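# Close and latch the door between two rooms

## Task

Push the door separating the two rooms fully closed so that its latch engages. When you finish, no object other than the robot and the door may lie even partly within the yellow tape outline on the floor (resting on the tape itself is acceptable). The coffee table must be standing upright at the end. The robot must not topple or finish leaning. The door must stay latched without the robot holding it.

## Robot and tools

ROBOT. A Hello Robot Stretch 3 with a single arm. Its base (0.33 m long, 0.34 m wide) has two drive wheels and cannot move sideways. A lift slides along a mast, and a telescoping arm sticks out of the robot's RIGHT side, so to carry the gripper forward you drive the base. An on-the-spot turn pivots about the wheel-axle midpoint, 0.05 m behind the front edge. With the arm retracted and the wrist folded, the wrist pokes 0.06 m past the right side and a turn sweeps a 0.28 m radius; an unfolded, level wrist reaches farther out. head_camera and nav_camera ride on the head (moved by head_pan_rad and head_tilt_rad); wrist_camera rides on the gripper.

FRAMES. Base frame: origin on the floor between the drive wheels, x forward, y left, z up. hand_pose is reported in it, at the point where closed fingertips meet; with all wrist joints at zero that frame has x up, y toward the mast, z toward the rear. The odometry frame is the base frame at the start; heading is positive to the left, range -3.142 to 3.142.

execute_actions. One argument, actions: a list run in order (an empty list just returns the state and one image per camera). Each action is {"robot": command, "steps": n, "until": condition}. steps is 1 to 450 control steps at 30 per second (default 1); {"steps": n} alone waits. Motions keep going across later actions and while you think.
- base: exactly one key. translate_m is a relative drive in metres from where the base currently is, forward positive, magnitude at most 1. rotate_rad is a relative turn in radians, left (counter-clockwise seen from above) positive, magnitude at most 3.2.
- joints: absolute targets by name; unnamed joints keep their goals. lift_m 0 to 1.1 (arm height); arm_m 0 to 0.52 (extension); wrist_yaw_rad -1.345 to 4.42 (0 along the arm, positive toward the front, 3.0 folded over the base); wrist_pitch_rad -1.57 to 0.451 (0 level, negative tips down); wrist_roll_rad -2.911 to 2.911 (0 fingers side by side); gripper_m -0.089 to 0.179 (bigger is wider; the tip gap is about 0.007 smaller when nearly shut, 0.025 smaller when wide, zero under 0.007); head_pan_rad -3.953 to 1.73 (0 ahead, positive left, -1.57 looks along the arm); head_tilt_rad -1.53 to 0.419 (negative down).
- contact_limits: {"arm_m": e}, effort percent 1 to 100, stops the arm when its effort reaches e (-e when retracting); lower is gentler. It holds until the next arm command and is capped at the maximum shown in robot.contact_limits.
- Queue: robot may be a list of up to 8 commands and {"pause_s": s} items (s at most 15). Each starts once the previous one's motions all end done (for base and gripper_m, off_target also counts).
- {"robot": {"stop": true}} brakes everything and empties the queue.
A new command acts immediately: named joints retarget, others continue, any old queue remainder is discarded; a goal too near may overshoot and return. Any invalid value rejects the whole call.

until. {"robot": {...}} ends the action when every listed test holds. {"status": "ended"} means nothing reads moving and no queue runs; the usual wait is steps 450 with that. Other keys: base_status, refusals, queue, queue_left, and per joint its reading, _goal and _status. Tests are [op, value] with "=", "!=", "<", "<=", ">", ">=", comparing printed values (three decimals; four for translate_m and rotate_rad). Don't wait on a reading with "=". {"any": {"status": "ended"}} fires when any single motion or the queue ends.

SPEED. Fast (0.30 m/s, 1.9 rad/s) only when stowed: lift_m below 0.30, arm_m below 0.03, wrist_yaw_rad above 2.54. Otherwise 0.10 m/s and 0.63 rad/s.

zoom_image: camera (head_camera 896x504, nav_camera 672x504 fisheye, wrist_camera 644x364) and region [x0, y0, x1, y1] in pixels from the top-left, no larger than 504 by 504.

finished_scene: {"scene": number}. Irreversible; call only after all motion has ended, since the robot brakes whatever still moves.

RESULTS. base_status shows the word plus (travelled of goal) from wheel counts. joint_goals, joint_status, measured_speeds (units per second). Status words: moving, done, off_target (resting away from goal, may still push), contact_stop (lift or arm pushed firmly and went slack), time_out, stopped, not_commanded, torque_fault. refusals, queue (idle/running/done/dropped/stopped), queue_left. Lines starting refused:, dropped:, replaced: explain refusals and endings, counting from 0. robot.on_its_own reports goals the robot changed itself, slack or switched-off joints, motors loaded at rest, and tilt of 3 degrees or more. base_odometry counts wheel turns (slip included); turned_by_wheels and turned_by_imu give turn since last result. base_tilt in degrees, forward and right positive, with a fixed bias up to about 4. motor_effort in percent, peak in brackets, noisy and biased. lidar_m: 12 sectors of 30 degrees, first straight ahead, counter-clockwise (4th left, 7th behind, 10th right), plane 0.17 m high, '-' means nothing seen; misses clear things and thin legs. wrist_depth_mm and head_depth_mm: 7x7 grids of median depth in mm.

CAUTIONS. Fold or unfold the wrist only with lift_m 0.32 to 0.95, wrist_pitch_rad -0.4, roll near 0; once folded the lift may go down to 0.25. With wrist_yaw_rad under -0.4 keep pitch at -0.5 or lower. Pushing something rigid with the gripper higher than roughly 0.45 m can tip the robot; never push again right after a contact_stop. Don't drive while gripping, hooking or pressing on something fixed. If the base snags or base_tilt leans, reverse the last move in small steps, pull the gripper free, and lower lift_m to about 0.2. The base, wrist and head have no contact stop; sustained hard effort can switch a wrist servo off for 10 s. To grip, command gripper_m below the object's width; release at least 0.02 above the touch value. Loose objects may be nudged occasionally. Avoid drops, slams, hard hits and forceful pushes, and keep the coffee table standing.

Each tool is called after "Request:" as name([rows], argument=value, ...), one row to a line, values as JSON.

## Session

Request:
execute_actions(actions=[])

Scene clock: 0.00 s.
robot.base_odometry: x=+0.000 y=+0.000 heading=+0.000 (m, m, rad; robot's odometry frame)
robot.turned_by_wheels: +0.000 (rad since the last result)
robot.turned_by_imu: +0.000 (rad since the last result)
robot.base_tilt: forward=+0.3 right=+2.2 (deg)
robot.lidar_m: 1.16 0.74 0.67 0.68 0.83 0.76 0.76 0.93 1.36 1.38 1.69 1.46
robot.head_depth_mm: 1649 1650 1640 1630 1644 1633 1618 / 1710 1707 1720 1693 1694 1683 1682 / 1790 1791 1772 1765 1758 1773 1744 / 1688 1713 1713 1772 1808 1797 1794 / 1344 1362 1369 1397 1428 1445 1480 / 1122 1137 1155 1168 1182 1194 1211 / 966 978 982 998 1005 1020 1031
robot.base_status: not_commanded
robot.joint_positions: lift_m=+0.386 arm_m=-0.001 wrist_yaw_rad=+2.941 wrist_pitch_rad=-0.517 wrist_roll_rad=-0.009 gripper_m=+0.037 head_pan_rad=-0.003 head_tilt_rad=+0.008
robot.joint_goals: lift_m=+0.386 arm_m=-0.001 wrist_yaw_rad=+2.941 wrist_pitch_rad=-0.517 wrist_roll_rad=-0.009 gripper_m=+0.037 head_pan_rad=-0.003 head_tilt_rad=+0.008
robot.joint_status: lift_m=not_commanded arm_m=not_commanded wrist_yaw_rad=not_commanded wrist_pitch_rad=not_commanded wrist_roll_rad=not_commanded gripper_m=not_commanded head_pan_rad=not_commanded head_tilt_rad=not_commanded
robot.measured_speeds: translate_m=+0.000 rotate_rad=+0.000 lift_m=+0.000 arm_m=+0.000 wrist_yaw_rad=+0.000 wrist_pitch_rad=+0.000 wrist_roll_rad=+0.000 head_pan_rad=+0.000 head_tilt_rad=+0.000
robot: refusals=0 queue=idle queue_left=0
robot.motor_effort: left_wheel=-1 right_wheel=+1 lift_m=+40 arm_m=-1 wrist_yaw_rad=+0 wrist_pitch_rad=+4 wrist_roll_rad=-1 gripper_m=-1 head_pan_rad=+0 head_tilt_rad=+1 (%)
robot.hand_pose: x=+0.0207 y=+0.0628 z=+0.3769 quat_wxyz=(+0.248, +0.695, +0.113, +0.666) (m; robot's base frame)
robot.wrist_depth_mm: - 703 678 663 639 629 598 / 766 758 730 706 686 680 648 / 798 832 821 790 756 739 690 / 741 - 761 774 802 778 773 / 625 - 684 674 684 704 711 / 563 557 - 571 586 604 606 / 495 519 - 519 500 527 532
pictures: head_camera (sideways: a quarter turn clockwise sets it upright), nav_camera (sideways: a quarter turn counterclockwise sets it upright), wrist_camera
Images, in order (width x height): head_camera 896x504, nav_camera 672x504, wrist_camera 644x364.

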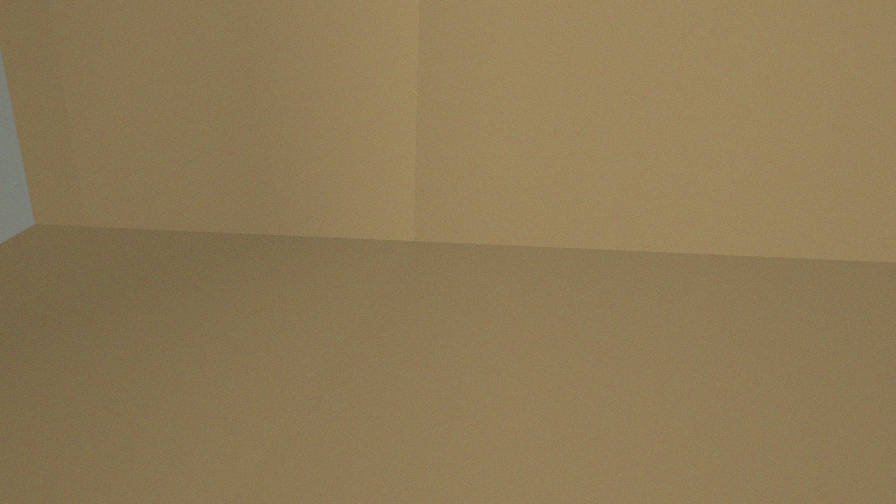

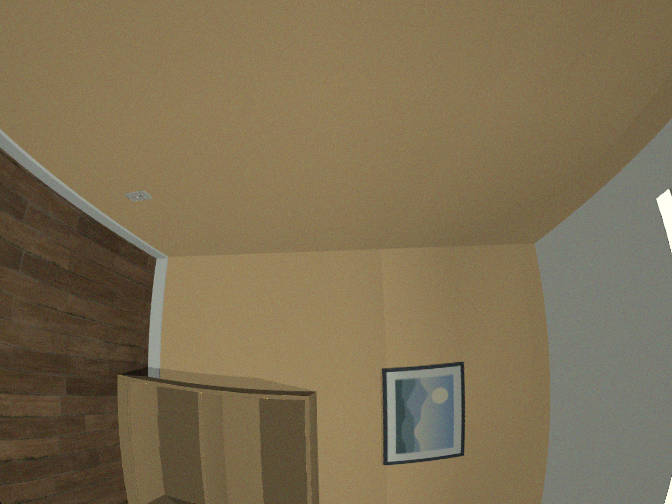

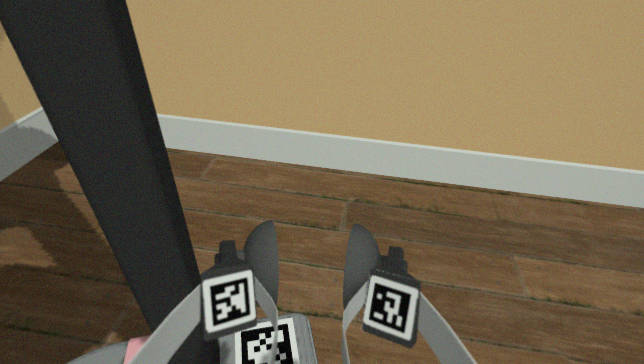

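Request:
execute_actions([
  {"robot":{"joints":{"head_pan_rad":1.2,"head_tilt_rad":-0.6}},"steps":120,"until":{"robot":{"status":"ended"}}},
])

Request:
execute_actions([
  {"robot":{"joints":{"head_pan_rad":-1.4,"head_tilt_rad":-0.6}},"steps":120,"until":{"robot":{"status":"ended"}}},
])

Request:
execute_actions([
  {"robot":{"joints":{"head_pan_rad":-3.0,"head_tilt_rad":-0.6}},"steps":120,"until":{"robot":{"status":"ended"}}},
])

Scene clock: 1.83 s.
robot.base_odometry: x=+0.000 y=+0.000 heading=+0.000 (m, m, rad; robot's odometry frame)
robot.turned_by_wheels: +0.000 (rad since the last result)
robot.turned_by_imu: +0.000 (rad since the last result)
robot.base_tilt: forward=+0.4 right=+2.1 (deg)
robot.lidar_m: 1.16 0.74 0.67 0.68 0.83 0.76 0.76 0.93 1.36 1.38 1.69 1.46
robot.head_depth_mm: 544 597 663 743 847 986 1173 / 547 598 664 747 854 995 1182 / 546 599 667 750 856 993 1179 / 548 602 669 752 857 993 1173 / 549 604 668 753 861 1008 1172 / 550 604 671 757 863 1010 1177 / 552 605 673 759 872 1010 1182
robot.base_status: not_commanded
robot.joint_positions: lift_m=+0.386 arm_m=-0.001 wrist_yaw_rad=+2.941 wrist_pitch_rad=-0.517 wrist_roll_rad=-0.009 gripper_m=+0.037 head_pan_rad=+1.193 head_tilt_rad=-0.592
robot.joint_goals: lift_m=+0.386 arm_m=-0.001 wrist_yaw_rad=+2.941 wrist_pitch_rad=-0.517 wrist_roll_rad=-0.009 gripper_m=+0.037 head_pan_rad=+1.200 head_tilt_rad=-0.600
robot.joint_status: lift_m=not_commanded arm_m=not_commanded wrist_yaw_rad=not_commanded wrist_pitch_rad=not_commanded wrist_roll_rad=not_commanded gripper_m=not_commanded head_pan_rad=done head_tilt_rad=done
robot.measured_speeds: translate_m=+0.000 rotate_rad=+0.000 lift_m=+0.000 arm_m=+0.000 wrist_yaw_rad=+0.000 wrist_pitch_rad=+0.000 wrist_roll_rad=+0.000 head_pan_rad=+0.000 head_tilt_rad=+0.000
robot: refusals=0 queue=done queue_left=0
robot.motor_effort: left_wheel=-1(1) right_wheel=+1(1) lift_m=+40(40) arm_m=+0(1) wrist_yaw_rad=+0(0) wrist_pitch_rad=+4(4) wrist_roll_rad=-1(1) gripper_m=+0(1) head_pan_rad=+4(53) head_tilt_rad=-3(25) (%)
robot.hand_pose: x=+0.0207 y=+0.0628 z=+0.3769 quat_wxyz=(+0.248, +0.695, +0.113, +0.666) (m; robot's base frame)
robot.wrist_depth_mm: - 694 685 656 628 616 601 / 755 758 739 719 696 655 636 / 800 814 825 792 752 720 713 / 730 - 764 779 772 775 768 / 626 - 670 686 690 680 708 / 549 547 - 576 595 582 613 / 491 506 - 511 498 520 534
pictures: head_camera (sideways: a quarter turn clockwise sets it upright), nav_camera (sideways: a quarter turn counterclockwise sets it upright), wrist_camera
Images, in order (width x height): head_camera 896x504, nav_camera 672x504, wrist_camera 644x364.

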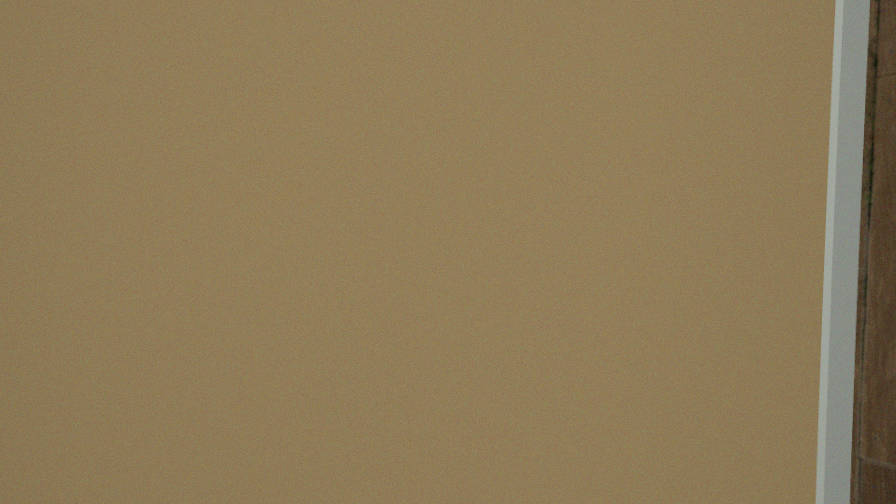

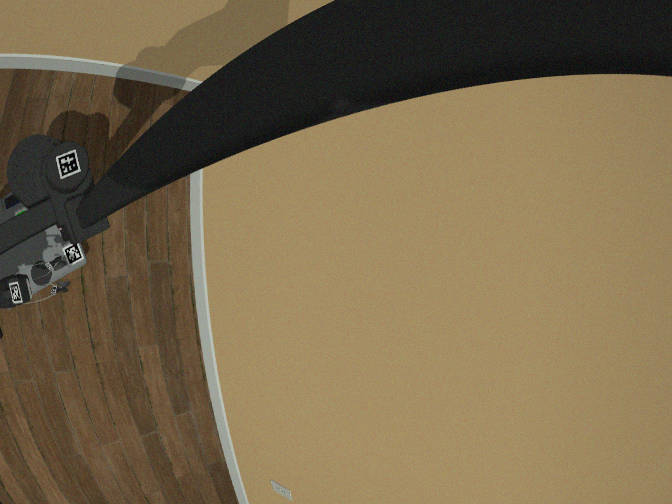

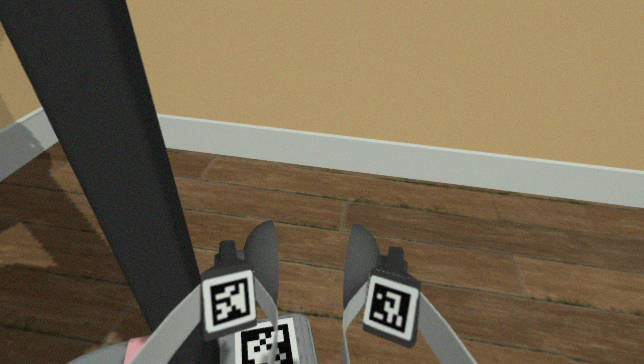

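Scene clock: 3.57 s.
robot.base_odometry: x=+0.000 y=+0.000 heading=+0.000 (m, m, rad; robot's odometry frame)
robot.turned_by_wheels: +0.000 (rad since the last result)
robot.turned_by_imu: +0.000 (rad since the last result)
robot.base_tilt: forward=+0.5 right=+2.0 (deg)
robot.lidar_m: 1.16 0.74 0.67 0.68 0.83 0.76 0.76 0.94 1.36 1.38 1.69 1.45
robot.head_depth_mm: 2720 2930 3021 2210 1689 1499 1270 / 2819 3070 3137 2313 1795 1488 1265 / 2993 3286 3180 2278 1804 1477 1266 / 2774 3020 3125 2271 1799 1473 1262 / 2435 2683 2813 2271 1789 1482 1255 / 2152 2346 2580 2255 1787 1472 1262 / 1968 2095 2280 2262 1762 1470 1256
robot.base_status: not_commanded
robot.joint_positions: lift_m=+0.386 arm_m=-0.001 wrist_yaw_rad=+2.941 wrist_pitch_rad=-0.517 wrist_roll_rad=-0.009 gripper_m=+0.037 head_pan_rad=-1.393 head_tilt_rad=-0.592
robot.joint_goals: lift_m=+0.386 arm_m=-0.001 wrist_yaw_rad=+2.941 wrist_pitch_rad=-0.517 wrist_roll_rad=-0.009 gripper_m=+0.037 head_pan_rad=-1.400 head_tilt_rad=-0.600
robot.joint_status: lift_m=not_commanded arm_m=not_commanded wrist_yaw_rad=not_commanded wrist_pitch_rad=not_commanded wrist_roll_rad=not_commanded gripper_m=not_commanded head_pan_rad=done head_tilt_rad=done
robot.measured_speeds: translate_m=+0.000 rotate_rad=+0.000 lift_m=+0.000 arm_m=+0.000 wrist_yaw_rad=+0.000 wrist_pitch_rad=+0.000 wrist_roll_rad=+0.000 head_pan_rad=+0.000 head_tilt_rad=+0.000
robot: refusals=0 queue=done queue_left=0
robot.motor_effort: left_wheel=-1(1) right_wheel=+1(1) lift_m=+40(40) arm_m=+0(0) wrist_yaw_rad=+0(0) wrist_pitch_rad=+4(4) wrist_roll_rad=-1(1) gripper_m=+0(1) head_pan_rad=-5(50) head_tilt_rad=-3(3) (%)
robot.hand_pose: x=+0.0207 y=+0.0628 z=+0.3769 quat_wxyz=(+0.248, +0.695, +0.113, +0.666) (m; robot's base frame)
robot.wrist_depth_mm: - 706 674 675 639 612 605 / 763 762 748 724 667 654 640 / 774 826 832 812 763 725 700 / 745 - 780 775 804 774 742 / 633 - 688 673 676 689 707 / 547 545 - 561 604 608 613 / 505 514 - 518 494 520 526
pictures: head_camera (sideways: a quarter turn clockwise sets it upright), nav_camera (sideways: a quarter turn counterclockwise sets it upright), wrist_camera
Images, in order (width x height): head_camera 896x504, nav_camera 672x504, wrist_camera 644x364.

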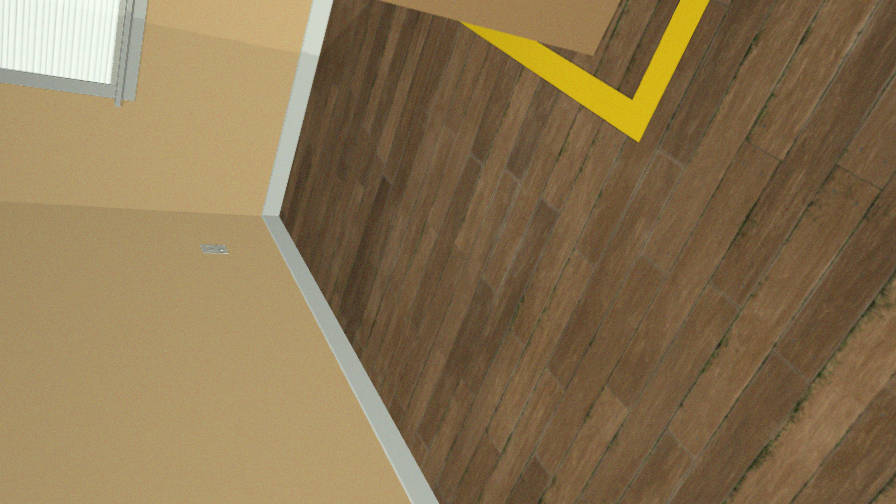

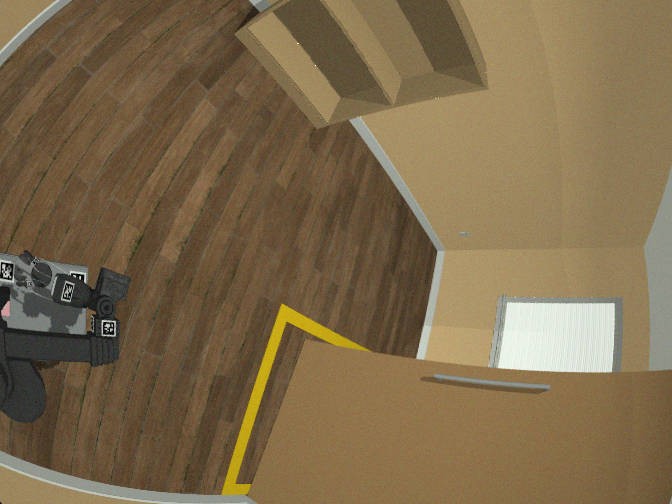

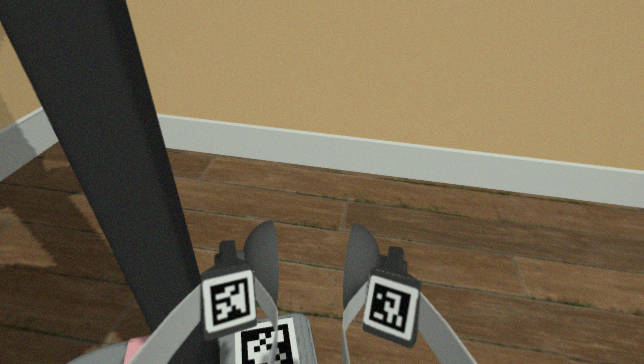

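Scene clock: 4.90 s.
robot.base_odometry: x=+0.000 y=+0.000 heading=+0.000 (m, m, rad; robot's odometry frame)
robot.turned_by_wheels: +0.000 (rad since the last result)
robot.turned_by_imu: +0.000 (rad since the last result)
robot.base_tilt: forward=+0.2 right=+2.1 (deg)
robot.lidar_m: 1.16 0.74 0.67 0.68 0.83 0.76 0.76 0.93 1.36 1.38 1.69 1.46
robot.head_depth_mm: 633 683 742 818 901 1013 1151 / 664 720 788 873 979 1101 1217 / 698 760 840 935 1048 1207 1260 / 738 809 901 1006 1152 1319 1278 / 783 858 966 1086 1257 1391 1263 / 833 925 1034 1180 1385 1476 1249 / 885 992 1123 1309 1553 1471 1249
robot.base_status: not_commanded
robot.joint_positions: lift_m=+0.386 arm_m=-0.001 wrist_yaw_rad=+2.941 wrist_pitch_rad=-0.517 wrist_roll_rad=-0.009 gripper_m=+0.037 head_pan_rad=-2.993 head_tilt_rad=-0.592
robot.joint_goals: lift_m=+0.386 arm_m=-0.001 wrist_yaw_rad=+2.941 wrist_pitch_rad=-0.517 wrist_roll_rad=-0.009 gripper_m=+0.037 head_pan_rad=-3.000 head_tilt_rad=-0.600
robot.joint_status: lift_m=not_commanded arm_m=not_commanded wrist_yaw_rad=not_commanded wrist_pitch_rad=not_commanded wrist_roll_rad=not_commanded gripper_m=not_commanded head_pan_rad=done head_tilt_rad=done
robot.measured_speeds: translate_m=+0.000 rotate_rad=+0.000 lift_m=+0.000 arm_m=+0.000 wrist_yaw_rad=+0.000 wrist_pitch_rad=+0.000 wrist_roll_rad=+0.000 head_pan_rad=+0.000 head_tilt_rad=+0.000
robot: refusals=0 queue=done queue_left=0
robot.motor_effort: left_wheel=-1(1) right_wheel=+1(1) lift_m=+40(40) arm_m=+0(0) wrist_yaw_rad=+0(1) wrist_pitch_rad=+5(4) wrist_roll_rad=-1(1) gripper_m=-1(1) head_pan_rad=-4(52) head_tilt_rad=-3(5) (%)
robot.hand_pose: x=+0.0207 y=+0.0628 z=+0.3769 quat_wxyz=(+0.248, +0.695, +0.113, +0.666) (m; robot's base frame)
robot.wrist_depth_mm: - 699 675 649 636 615 593 / 749 746 750 727 690 663 647 / 770 822 799 791 761 730 726 / 728 - 750 784 784 757 750 / 633 - 676 677 675 704 706 / 557 557 - 575 605 585 592 / 491 515 - 515 514 523 524
pictures: head_camera (sideways: a quarter turn clockwise sets it upright), nav_camera (sideways: a quarter turn counterclockwise sets it upright), wrist_camera
Images, in order (width x height): head_camera 896x504, nav_camera 672x504, wrist_camera 644x364.

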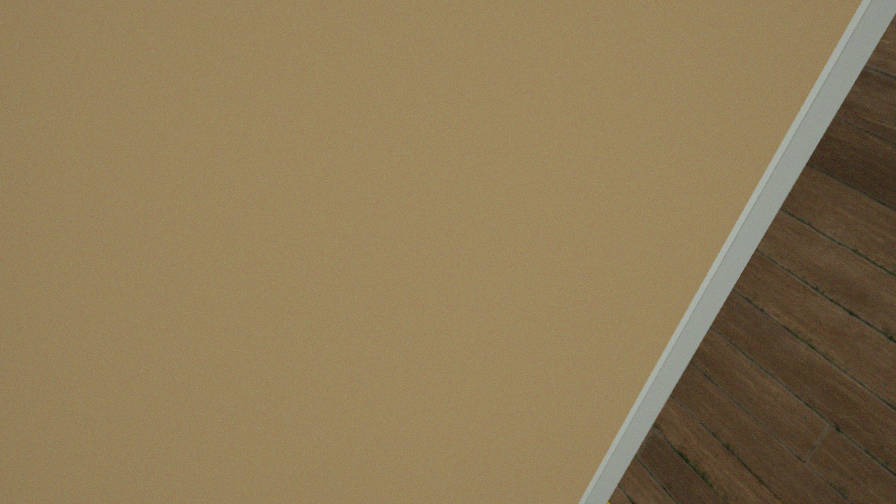

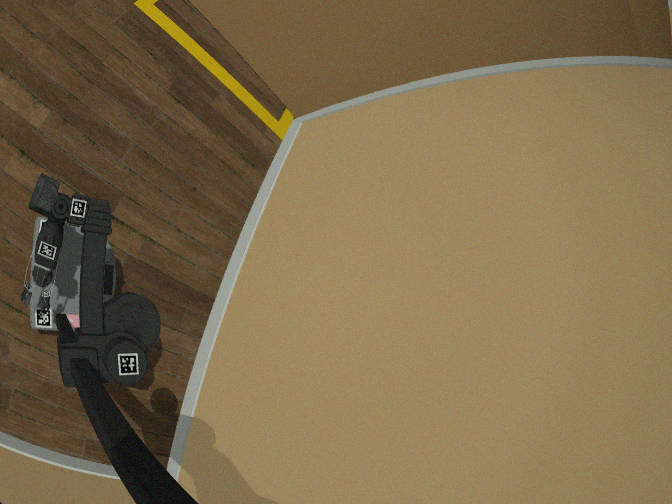

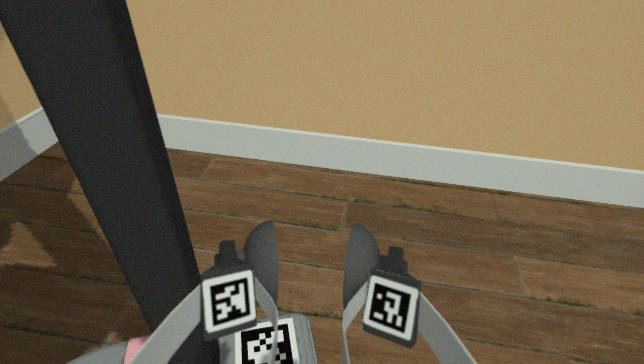

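Request:
execute_actions([
  {"robot":[{"joints":{"lift_m":0.25,"head_pan_rad":-0.3,"head_tilt_rad":-0.7}},{"base":{"rotate_rad":-1.15}},{"base":{"translate_m":0.9}}],"steps":450,"until":{"robot":{"status":"ended"}}},
])

Scene clock: 15.57 s.
robot.base_odometry: x=+0.368 y=-0.821 heading=-1.150 (m, m, rad; robot's odometry frame)
robot.turned_by_wheels: -1.150 (rad since the last result)
robot.turned_by_imu: -1.152 (rad since the last result)
robot.base_tilt: forward=+0.2 right=+2.2 (deg)
robot.lidar_m: 1.32 0.84 1.07 0.98 1.32 1.32 1.52 1.40 1.38 0.86 0.83 2.32
robot.head_depth_mm: 2112 2296 2468 2017 1646 1393 1214 / 2205 2411 2536 2015 1630 1389 1201 / 2274 2553 2578 1997 1634 1382 1205 / 1991 2236 2399 1996 1628 1387 1208 / 1716 1872 2105 1980 1628 1377 1200 / 1518 1653 1811 1905 1614 1373 1196 / 1344 1465 1587 1732 1620 1373 1203
robot.base_status: done (translate_m +0.9000 of +0.9000)
robot.joint_positions: lift_m=+0.251 arm_m=-0.001 wrist_yaw_rad=+2.941 wrist_pitch_rad=-0.517 wrist_roll_rad=-0.009 gripper_m=+0.037 head_pan_rad=-0.307 head_tilt_rad=-0.692
robot.joint_goals: lift_m=+0.250 arm_m=-0.001 wrist_yaw_rad=+2.941 wrist_pitch_rad=-0.517 wrist_roll_rad=-0.009 gripper_m=+0.037 head_pan_rad=-0.300 head_tilt_rad=-0.700
robot.joint_status: lift_m=done arm_m=not_commanded wrist_yaw_rad=not_commanded wrist_pitch_rad=not_commanded wrist_roll_rad=not_commanded gripper_m=not_commanded head_pan_rad=done head_tilt_rad=done
robot.measured_speeds: translate_m=+0.000 rotate_rad=+0.000 lift_m=+0.000 arm_m=+0.000 wrist_yaw_rad=+0.000 wrist_pitch_rad=+0.000 wrist_roll_rad=+0.000 head_pan_rad=+0.000 head_tilt_rad=+0.000
robot: refusals=0 queue=done queue_left=0
robot.motor_effort: left_wheel=+2(15) right_wheel=-1(5) lift_m=+16(39) arm_m=-1(1) wrist_yaw_rad=+0(0) wrist_pitch_rad=+4(4) wrist_roll_rad=-1(1) gripper_m=+0(1) head_pan_rad=+4(52) head_tilt_rad=-3(12) (%)
robot.hand_pose: x=+0.0207 y=+0.0628 z=+0.2417 quat_wxyz=(+0.248, +0.695, +0.113, +0.666) (m; robot's base frame)
robot.wrist_depth_mm: - - - - 944 898 793 / 812 879 877 893 838 764 753 / 667 686 689 717 731 734 674 / 548 - 561 592 606 608 611 / 478 - 502 501 511 500 513 / - - - - 441 434 452 / - - - 379 374 389 390
pictures: head_camera (sideways: a quarter turn clockwise sets it upright), nav_camera (sideways: a quarter turn counterclockwise sets it upright), wrist_camera
Images, in order (width x height): head_camera 896x504, nav_camera 672x504, wrist_camera 644x364.

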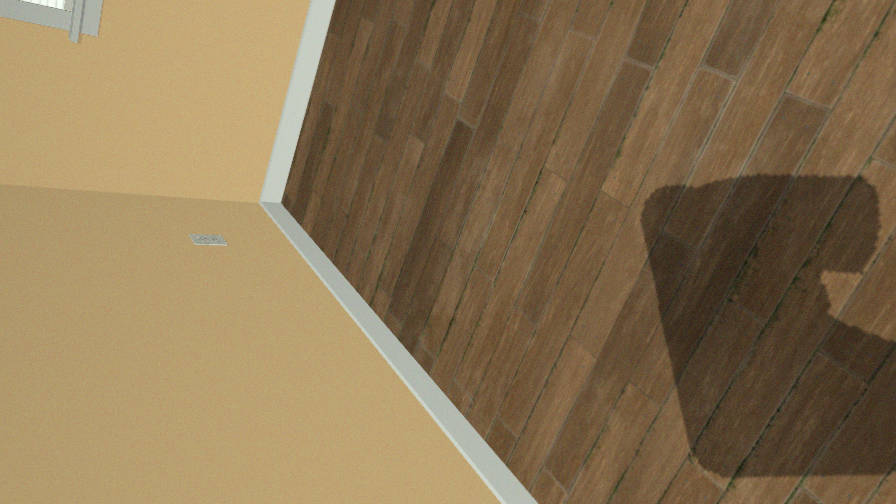

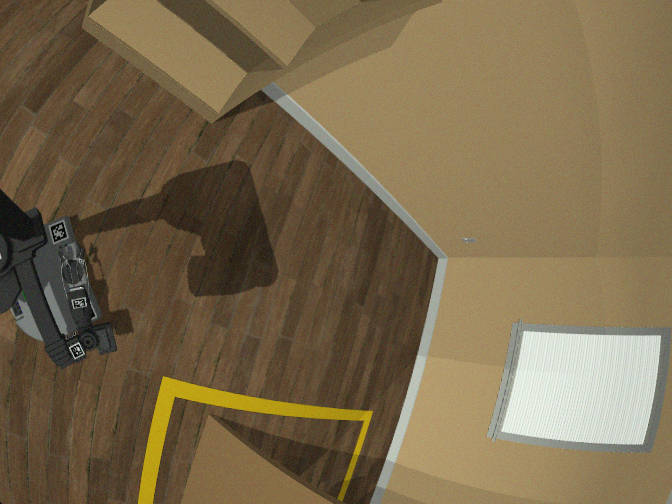

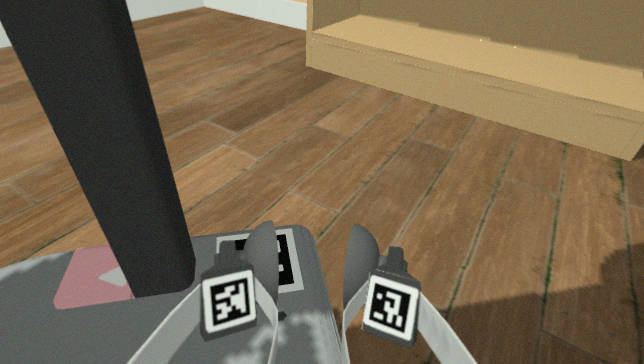

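Request:
execute_actions([
  {"robot":[{"base":{"rotate_rad":-0.2}},{"base":{"translate_m":0.55},"joints":{"head_pan_rad":-1.5,"head_tilt_rad":-0.7}}],"steps":450,"until":{"robot":{"status":"ended"}}},
])

Scene clock: 20.70 s.
robot.base_odometry: x=+0.488 y=-1.358 heading=-1.350 (m, m, rad; robot's odometry frame)
robot.turned_by_wheels: -0.200 (rad since the last result)
robot.turned_by_imu: -0.199 (rad since the last result)
robot.base_tilt: forward=+0.3 right=+2.0 (deg)
robot.lidar_m: 1.12 0.86 0.66 0.53 1.17 1.78 1.88 1.74 0.86 0.73 2.05 2.00
robot.head_depth_mm: 663 666 757 954 1331 1394 1208 / 3397 3448 2393 926 1061 1312 1208 / 1848 2151 2389 1994 1641 1362 1205 / 1915 2121 2085 1989 1631 1385 1201 / 2101 2362 2340 1994 1619 1383 1200 / 2198 2424 2524 1997 1637 1381 1197 / 2021 2227 2334 1964 1622 1375 1204
robot.base_status: done (translate_m +0.5500 of +0.5500)
robot.joint_positions: lift_m=+0.251 arm_m=-0.001 wrist_yaw_rad=+2.941 wrist_pitch_rad=-0.517 wrist_roll_rad=-0.009 gripper_m=+0.037 head_pan_rad=-1.493 head_tilt_rad=-0.692
robot.joint_goals: lift_m=+0.250 arm_m=-0.001 wrist_yaw_rad=+2.941 wrist_pitch_rad=-0.517 wrist_roll_rad=-0.009 gripper_m=+0.037 head_pan_rad=-1.500 head_tilt_rad=-0.700
robot.joint_status: lift_m=done arm_m=not_commanded wrist_yaw_rad=not_commanded wrist_pitch_rad=not_commanded wrist_roll_rad=not_commanded gripper_m=not_commanded head_pan_rad=done head_tilt_rad=done
robot.measured_speeds: translate_m=+0.000 rotate_rad=+0.000 lift_m=+0.000 arm_m=+0.000 wrist_yaw_rad=+0.000 wrist_pitch_rad=+0.000 wrist_roll_rad=+0.000 head_pan_rad=+0.000 head_tilt_rad=+0.000
robot: refusals=0 queue=done queue_left=0
robot.motor_effort: left_wheel=+2(16) right_wheel=-1(5) lift_m=+16(16) arm_m=-1(1) wrist_yaw_rad=+1(1) wrist_pitch_rad=+4(4) wrist_roll_rad=-1(1) gripper_m=-1(1) head_pan_rad=-5(50) head_tilt_rad=-2(5) (%)
robot.hand_pose: x=+0.0207 y=+0.0628 z=+0.2417 quat_wxyz=(+0.248, +0.695, +0.113, +0.666) (m; robot's base frame)
robot.wrist_depth_mm: - 878 822 655 774 710 676 / 783 693 683 704 858 753 722 / 672 705 677 658 753 765 736 / 545 - 572 597 588 605 617 / 481 - 506 510 499 519 529 / - - - - 449 437 449 / - - - 381 367 386 394
pictures: head_camera (sideways: a quarter turn clockwise sets it upright), nav_camera (sideways: a quarter turn counterclockwise sets it upright), wrist_camera
Images, in order (width x height): head_camera 896x504, nav_camera 672x504, wrist_camera 644x364.

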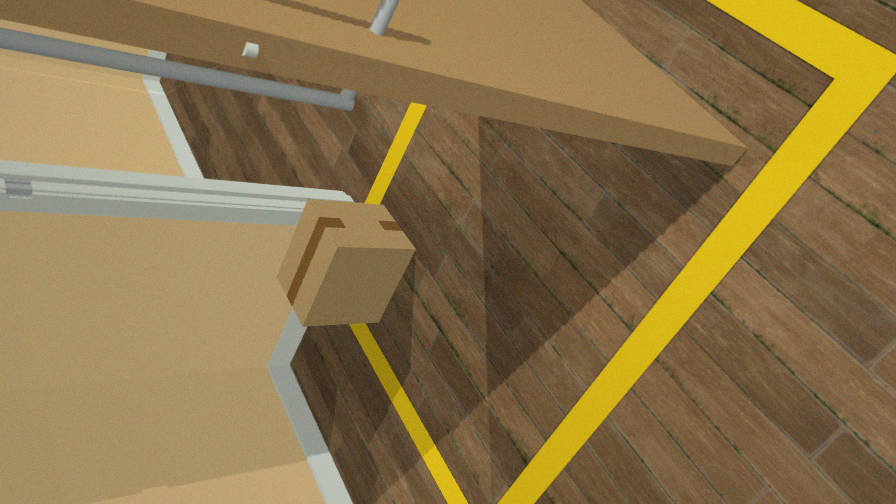

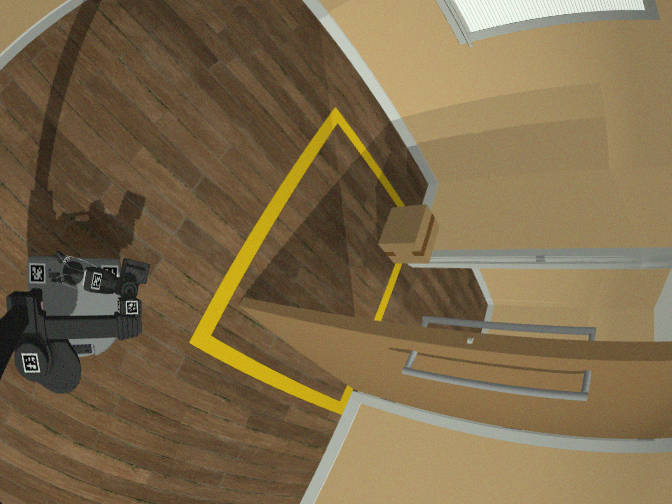

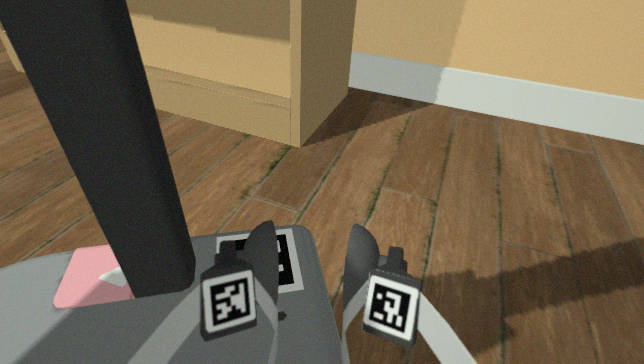

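Request:
execute_actions([
  {"robot":[{"base":{"rotate_rad":-1.0}},{"base":{"translate_m":0.95},"joints":{"head_pan_rad":-0.9,"head_tilt_rad":-0.8}}],"steps":450,"until":{"robot":{"status":"ended"}}},
])

Scene clock: 30.53 s.
robot.base_odometry: x=-0.179 y=-2.034 heading=-2.350 (m, m, rad; robot's odometry frame)
robot.turned_by_wheels: -1.000 (rad since the last result)
robot.turned_by_imu: -1.002 (rad since the last result)
robot.base_tilt: forward=+0.2 right=+2.1 (deg)
robot.lidar_m: 1.14 1.12 1.21 1.24 1.23 1.32 1.41 2.65 0.63 0.94 0.99 1.03
robot.head_depth_mm: 3021 2830 2218 1791 1528 1322 1164 / 3117 2804 2178 1798 1518 1325 1163 / 3176 2843 2174 1775 1515 1312 1160 / 1203 1364 1598 1461 1520 1320 1162 / 1220 1399 1587 1476 1508 1311 1163 / 1272 1439 1675 1772 1511 1316 1158 / 1299 1493 1750 1781 1506 1309 1156
robot.base_status: done (translate_m +0.9500 of +0.9500)
robot.joint_positions: lift_m=+0.251 arm_m=-0.001 wrist_yaw_rad=+2.941 wrist_pitch_rad=-0.517 wrist_roll_rad=-0.009 gripper_m=+0.037 head_pan_rad=-0.907 head_tilt_rad=-0.790
robot.joint_goals: lift_m=+0.250 arm_m=-0.001 wrist_yaw_rad=+2.941 wrist_pitch_rad=-0.517 wrist_roll_rad=-0.009 gripper_m=+0.037 head_pan_rad=-0.900 head_tilt_rad=-0.800
robot.joint_status: lift_m=done arm_m=not_commanded wrist_yaw_rad=not_commanded wrist_pitch_rad=not_commanded wrist_roll_rad=not_commanded gripper_m=not_commanded head_pan_rad=done head_tilt_rad=done
robot.measured_speeds: translate_m=+0.000 rotate_rad=+0.000 lift_m=+0.000 arm_m=+0.000 wrist_yaw_rad=+0.000 wrist_pitch_rad=+0.000 wrist_roll_rad=+0.000 head_pan_rad=+0.000 head_tilt_rad=+0.000
robot: refusals=0 queue=done queue_left=0
robot.motor_effort: left_wheel=+2(15) right_wheel=-1(4) lift_m=+16(16) arm_m=-1(1) wrist_yaw_rad=-1(0) wrist_pitch_rad=+4(4) wrist_roll_rad=-1(1) gripper_m=-1(0) head_pan_rad=+4(42) head_tilt_rad=-4(13) (%)
robot.hand_pose: x=+0.0207 y=+0.0628 z=+0.2417 quat_wxyz=(+0.248, +0.695, +0.113, +0.666) (m; robot's base frame)
robot.wrist_depth_mm: - - - - - - 855 / 808 876 888 973 935 - 871 / 656 683 706 725 729 759 756 / 552 - 573 583 582 604 607 / 478 - 501 511 496 509 521 / - - - - 441 439 446 / - - - 379 369 382 390
pictures: head_camera (sideways: a quarter turn clockwise sets it upright), nav_camera (sideways: a quarter turn counterclockwise sets it upright), wrist_camera
Images, in order (width x height): head_camera 896x504, nav_camera 672x504, wrist_camera 644x364.

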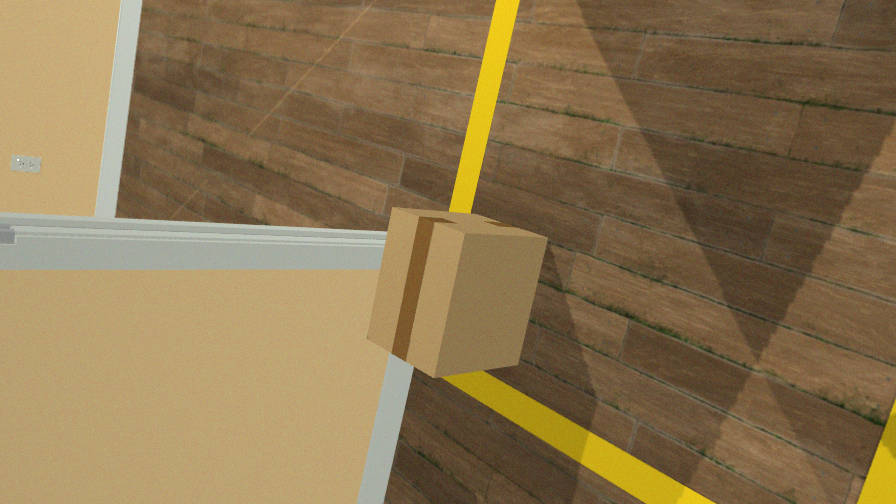

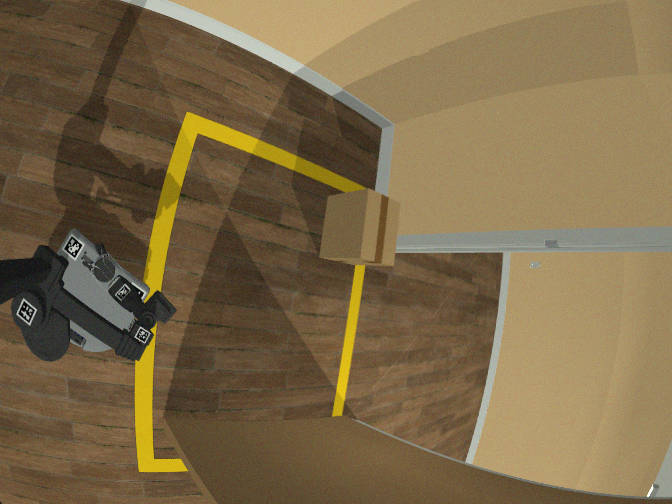

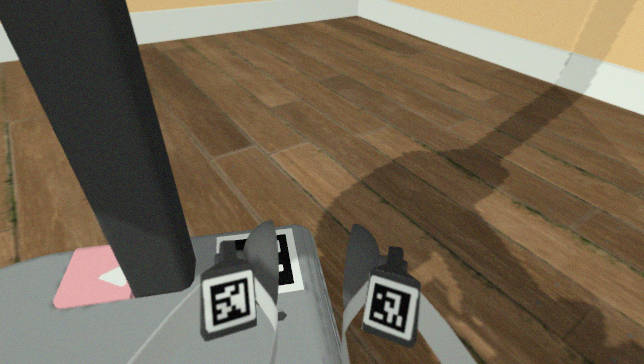

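Request:
execute_actions([
  {"robot":[{"base":{"rotate_rad":-1.25},"joints":{"head_pan_rad":-1.57,"head_tilt_rad":-0.9}},{"base":{"translate_m":0.31}},{"base":{"rotate_rad":1.76}}],"steps":450,"until":{"robot":{"status":"ended"}}},
])

Scene clock: 41.07 s.
robot.base_odometry: x=-0.457 y=-1.897 heading=-1.840 (m, m, rad; robot's odometry frame)
robot.turned_by_wheels: +0.510 (rad since the last result)
robot.turned_by_imu: +0.513 (rad since the last result)
robot.base_tilt: forward=+0.3 right=+2.2 (deg)
robot.lidar_m: 1.16 1.24 1.56 1.54 1.64 2.20 0.52 0.58 0.90 0.77 0.71 1.18
robot.head_depth_mm: 2830 2364 1938 1640 1427 1266 1132 / 2817 2342 1919 1625 1427 1262 1136 / 2829 2322 1916 1638 1420 1248 1144 / 2827 2335 1919 1639 1423 1262 1165 / 2901 2299 1911 1564 1389 1262 1130 / 2615 1141 1304 1274 1346 1254 1126 / 934 1105 1321 1269 1339 1255 1123
robot.base_status: done (rotate_rad +1.7599 of +1.7600)
robot.joint_positions: lift_m=+0.251 arm_m=-0.001 wrist_yaw_rad=+2.941 wrist_pitch_rad=-0.517 wrist_roll_rad=-0.009 gripper_m=+0.037 head_pan_rad=-1.563 head_tilt_rad=-0.889
robot.joint_goals: lift_m=+0.250 arm_m=-0.001 wrist_yaw_rad=+2.941 wrist_pitch_rad=-0.517 wrist_roll_rad=-0.009 gripper_m=+0.037 head_pan_rad=-1.570 head_tilt_rad=-0.900
robot.joint_status: lift_m=done arm_m=not_commanded wrist_yaw_rad=not_commanded wrist_pitch_rad=not_commanded wrist_roll_rad=not_commanded gripper_m=not_commanded head_pan_rad=done head_tilt_rad=done
robot.measured_speeds: translate_m=+0.000 rotate_rad=+0.000 lift_m=+0.000 arm_m=+0.000 wrist_yaw_rad=+0.000 wrist_pitch_rad=+0.000 wrist_roll_rad=+0.000 head_pan_rad=+0.000 head_tilt_rad=+0.000
robot: refusals=0 queue=done queue_left=0
robot.motor_effort: left_wheel=-5(15) right_wheel=+3(9) lift_m=+16(16) arm_m=-1(1) wrist_yaw_rad=+0(1) wrist_pitch_rad=+4(4) wrist_roll_rad=-1(1) gripper_m=+0(0) head_pan_rad=-2(44) head_tilt_rad=-4(13) (%)
robot.hand_pose: x=+0.0207 y=+0.0628 z=+0.2417 quat_wxyz=(+0.248, +0.695, +0.113, +0.666) (m; robot's base frame)
robot.wrist_depth_mm: - - - - - - - / 792 899 884 926 963 - - / 665 700 704 710 735 750 781 / 551 - 582 592 609 612 621 / 467 - 502 518 506 515 523 / - - - - 435 438 441 / - - - 375 375 388 391
pictures: head_camera (sideways: a quarter turn clockwise sets it upright), nav_camera (sideways: a quarter turn counterclockwise sets it upright), wrist_camera
Images, in order (width x height): head_camera 896x504, nav_camera 672x504, wrist_camera 644x364.

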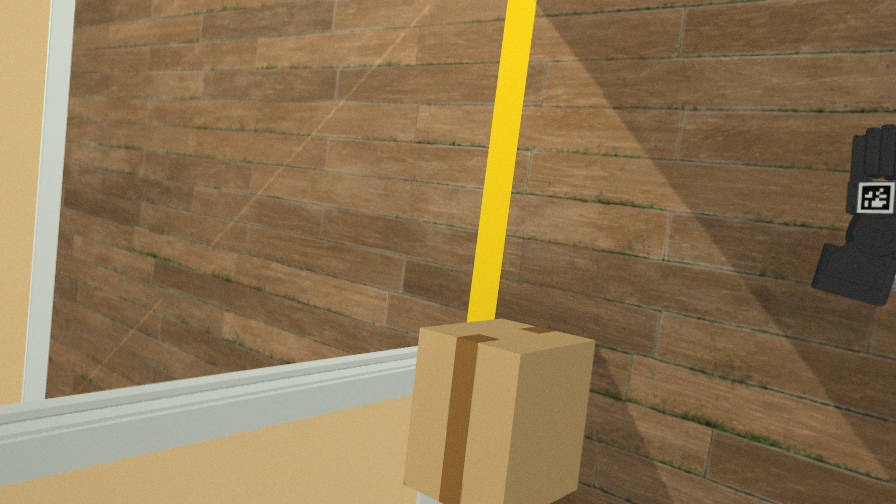

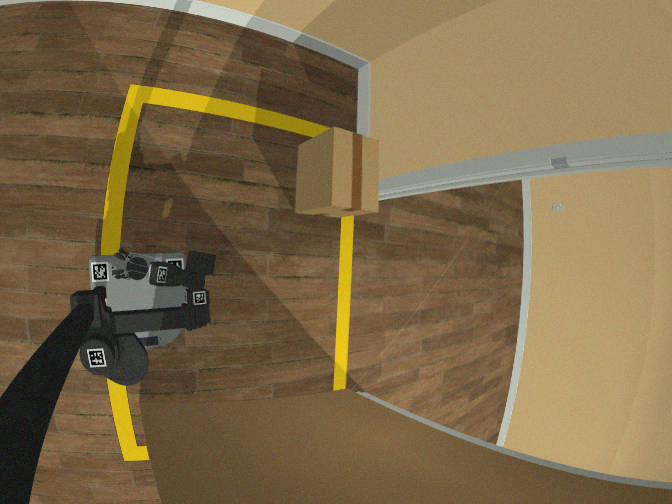

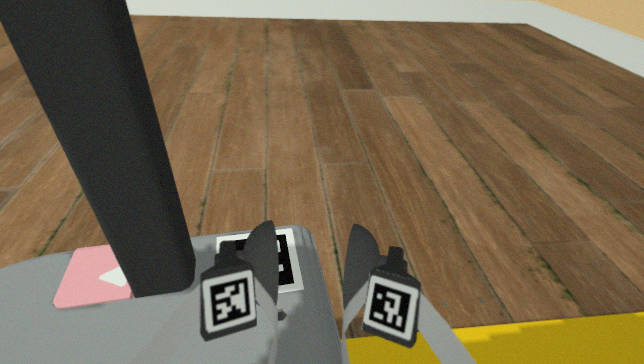

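Request:
execute_actions([
  {"robot":[{"base":{"rotate_rad":-0.11},"joints":{"lift_m":0.34,"wrist_pitch_rad":-0.4,"wrist_roll_rad":0.0,"gripper_m":0.0}},{"joints":{"wrist_yaw_rad":0.0}},{"joints":{"lift_m":0.15,"arm_m":0.38}}],"steps":450,"until":{"robot":{"status":"ended"}}},
])

Scene clock: 52.93 s.
robot.base_odometry: x=-0.457 y=-1.897 heading=-1.950 (m, m, rad; robot's odometry frame)
robot.turned_by_wheels: -0.110 (rad since the last result)
robot.turned_by_imu: -0.110 (rad since the last result)
robot.base_tilt: forward=+0.3 right=+2.0 (deg)
robot.lidar_m: 1.16 1.20 1.60 1.54 1.59 2.05 0.52 0.55 0.79 3.26 0.71 1.21
robot.head_depth_mm: 2851 2314 1916 1636 1423 1263 1133 / 2840 2345 1944 1620 1434 1252 1131 / 2810 2325 1926 1634 1473 1253 1133 / 2805 2289 1891 1634 1420 1257 1132 / 2832 2316 1914 1613 1418 1263 1128 / 2865 2295 1900 1313 1338 1249 1126 / 2764 1114 1253 1277 1286 1249 1129
robot.base_status: done (rotate_rad -0.1099 of -0.1100)
robot.joint_positions: lift_m=+0.151 arm_m=+0.380 wrist_yaw_rad=+0.000 wrist_pitch_rad=-0.420 wrist_roll_rad=-0.002 gripper_m=+0.000 head_pan_rad=-1.563 head_tilt_rad=-0.889
robot.joint_goals: lift_m=+0.150 arm_m=+0.380 wrist_yaw_rad=+0.000 wrist_pitch_rad=-0.400 wrist_roll_rad=+0.000 gripper_m=+0.000 head_pan_rad=-1.570 head_tilt_rad=-0.900
robot.joint_status: lift_m=done arm_m=done wrist_yaw_rad=done wrist_pitch_rad=done wrist_roll_rad=done gripper_m=done head_pan_rad=done head_tilt_rad=done
robot.measured_speeds: translate_m=+0.000 rotate_rad=+0.000 lift_m=+0.000 arm_m=+0.000 wrist_yaw_rad=+0.000 wrist_pitch_rad=+0.000 wrist_roll_rad=+0.000 head_pan_rad=+0.000 head_tilt_rad=+0.000
robot: refusals=0 queue=done queue_left=0
robot.motor_effort: left_wheel=+3(10) right_wheel=+0(2) lift_m=+15(61) arm_m=+3(3) wrist_yaw_rad=-1(1) wrist_pitch_rad=+8(9) wrist_roll_rad=+0(0) gripper_m=-1(79) head_pan_rad=-5(4) head_tilt_rad=-3(4) (%)
robot.hand_pose: x=-0.0215 y=-0.7488 z=+0.1628 quat_wxyz=(+0.692, +0.148, -0.691, -0.148) (m; robot's base frame)
robot.wrist_depth_mm: - - - - - - - / 807 861 895 921 - - - / 612 619 642 660 692 696 702 / 480 490 495 516 512 526 542 / 397 395 406 431 418 425 436 / 333 343 349 - 355 357 363 / 291 293 290 297 306 308 313
pictures: head_camera (sideways: a quarter turn clockwise sets it upright), nav_camera (sideways: a quarter turn counterclockwise sets it upright), wrist_camera
Images, in order (width x height): head_camera 896x504, nav_camera 672x504, wrist_camera 644x364.

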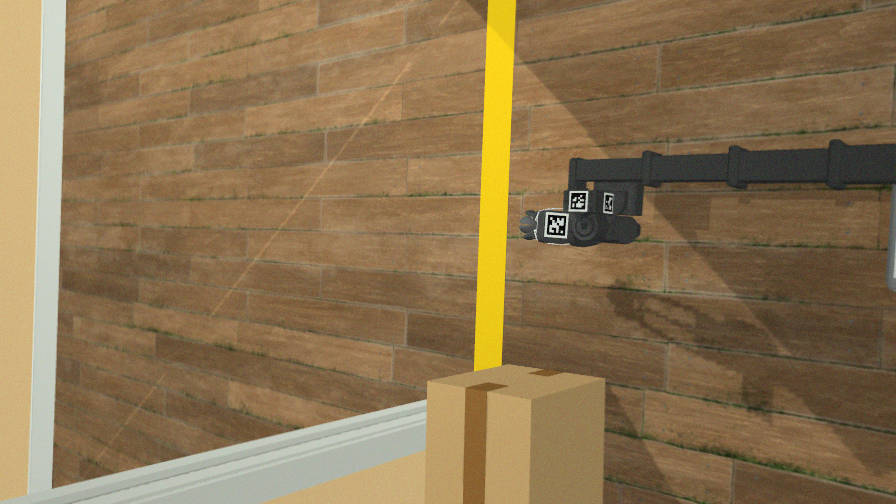

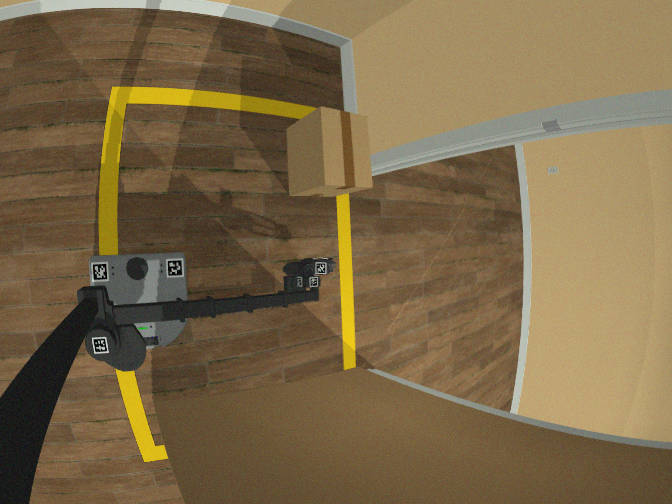

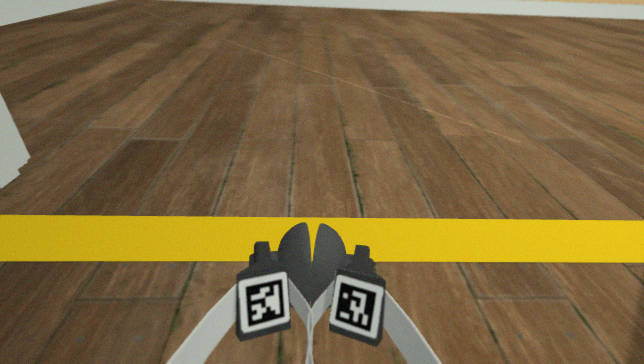

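Request:
execute_actions([
  {"robot":[{"joints":{"lift_m":0.11,"arm_m":0.455,"head_pan_rad":-1.2,"head_tilt_rad":-0.9}},{"base":{"translate_m":0.40}}],"steps":450,"until":{"robot":{"status":"ended"}}},
])

Scene clock: 61.10 s.
robot.base_odometry: x=-0.605 y=-2.269 heading=-1.951 (m, m, rad; robot's odometry frame)
robot.turned_by_wheels: -0.002 (rad since the last result)
robot.turned_by_imu: -0.159 (rad since the last result)
robot.base_tilt: forward=+0.3 right=+2.2 (deg)
robot.lidar_m: 0.78 0.78 0.95 1.55 1.56 1.87 0.90 0.91 1.16 0.64 0.64 0.86
robot.head_depth_mm: 2743 2342 1927 1641 1453 1253 1130 / 856 1020 1817 1636 1184 1269 1136 / 881 1024 1202 1271 1190 1258 1128 / 906 1046 1232 1400 1251 1263 1129 / 931 1072 1267 1517 1415 1259 1126 / 950 1102 1333 1566 1424 1260 1127 / 979 1140 1371 1573 1413 1252 1126
robot.base_status: done (translate_m +0.3999 of +0.4000)
robot.joint_positions: lift_m=+0.111 arm_m=+0.455 wrist_yaw_rad=-0.099 wrist_pitch_rad=-0.420 wrist_roll_rad=-0.002 gripper_m=+0.000 head_pan_rad=-1.207 head_tilt_rad=-0.889
robot.joint_goals: lift_m=+0.110 arm_m=+0.455 wrist_yaw_rad=-0.083 wrist_pitch_rad=-0.400 wrist_roll_rad=+0.000 gripper_m=+0.000 head_pan_rad=-1.200 head_tilt_rad=-0.900
robot.joint_status: lift_m=done arm_m=done wrist_yaw_rad=done wrist_pitch_rad=done wrist_roll_rad=done gripper_m=done head_pan_rad=done head_tilt_rad=done
robot.measured_speeds: translate_m=+0.000 rotate_rad=+0.000 lift_m=+0.000 arm_m=+0.000 wrist_yaw_rad=+0.000 wrist_pitch_rad=+0.000 wrist_roll_rad=+0.000 head_pan_rad=+0.000 head_tilt_rad=+0.000
robot: refusals=0 queue=done queue_left=0
robot.on_its_own: wrist_yaw_rad is held at -0.083, not at your +0.000, by its stall guard, which is not easing now; left_wheel is at rest, and its effort (-38) is outside its rest range (-18 to +18); right_wheel is at rest, and its effort (+30) is outside its rest range (-18 to +18)
robot.motor_effort: left_wheel=-38(53) right_wheel=+30(41) lift_m=+16(18) arm_m=+1(3) wrist_yaw_rad=+10(17) wrist_pitch_rad=+8(8) wrist_roll_rad=+0(0) gripper_m=-3(2) head_pan_rad=+5(30) head_tilt_rad=-4(5) (%)
robot.hand_pose: x=-0.0436 y=-0.8229 z=+0.1228 quat_wxyz=(+0.684, +0.114, -0.697, -0.182) (m; robot's base frame)
robot.wrist_depth_mm: 133 - - - - - - / 125 747 761 795 826 861 918 / 118 505 543 551 584 589 609 / 112 388 422 430 437 450 470 / 107 188 347 371 360 363 371 / 106 173 297 - 304 306 310 / 101 160 250 254 260 264 269
pictures: head_camera (sideways: a quarter turn clockwise sets it upright), nav_camera (sideways: a quarter turn counterclockwise sets it upright), wrist_camera
Images, in order (width x height): head_camera 896x504, nav_camera 672x504, wrist_camera 644x364.

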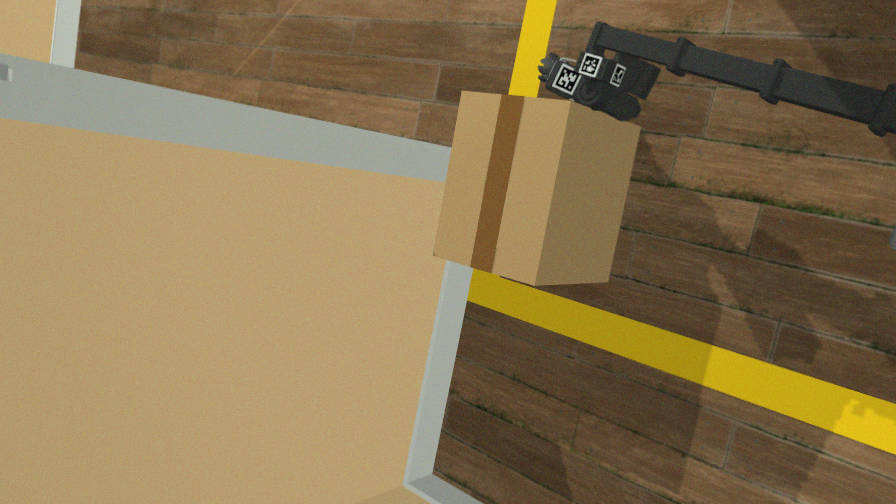

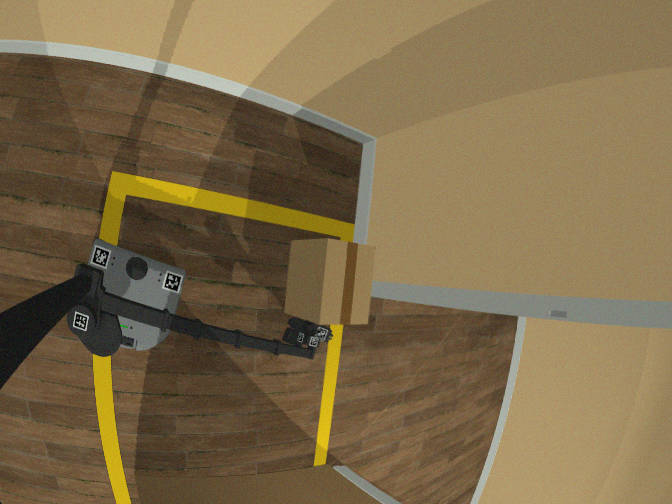

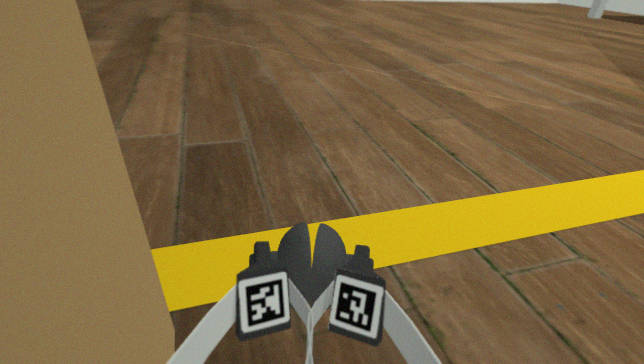

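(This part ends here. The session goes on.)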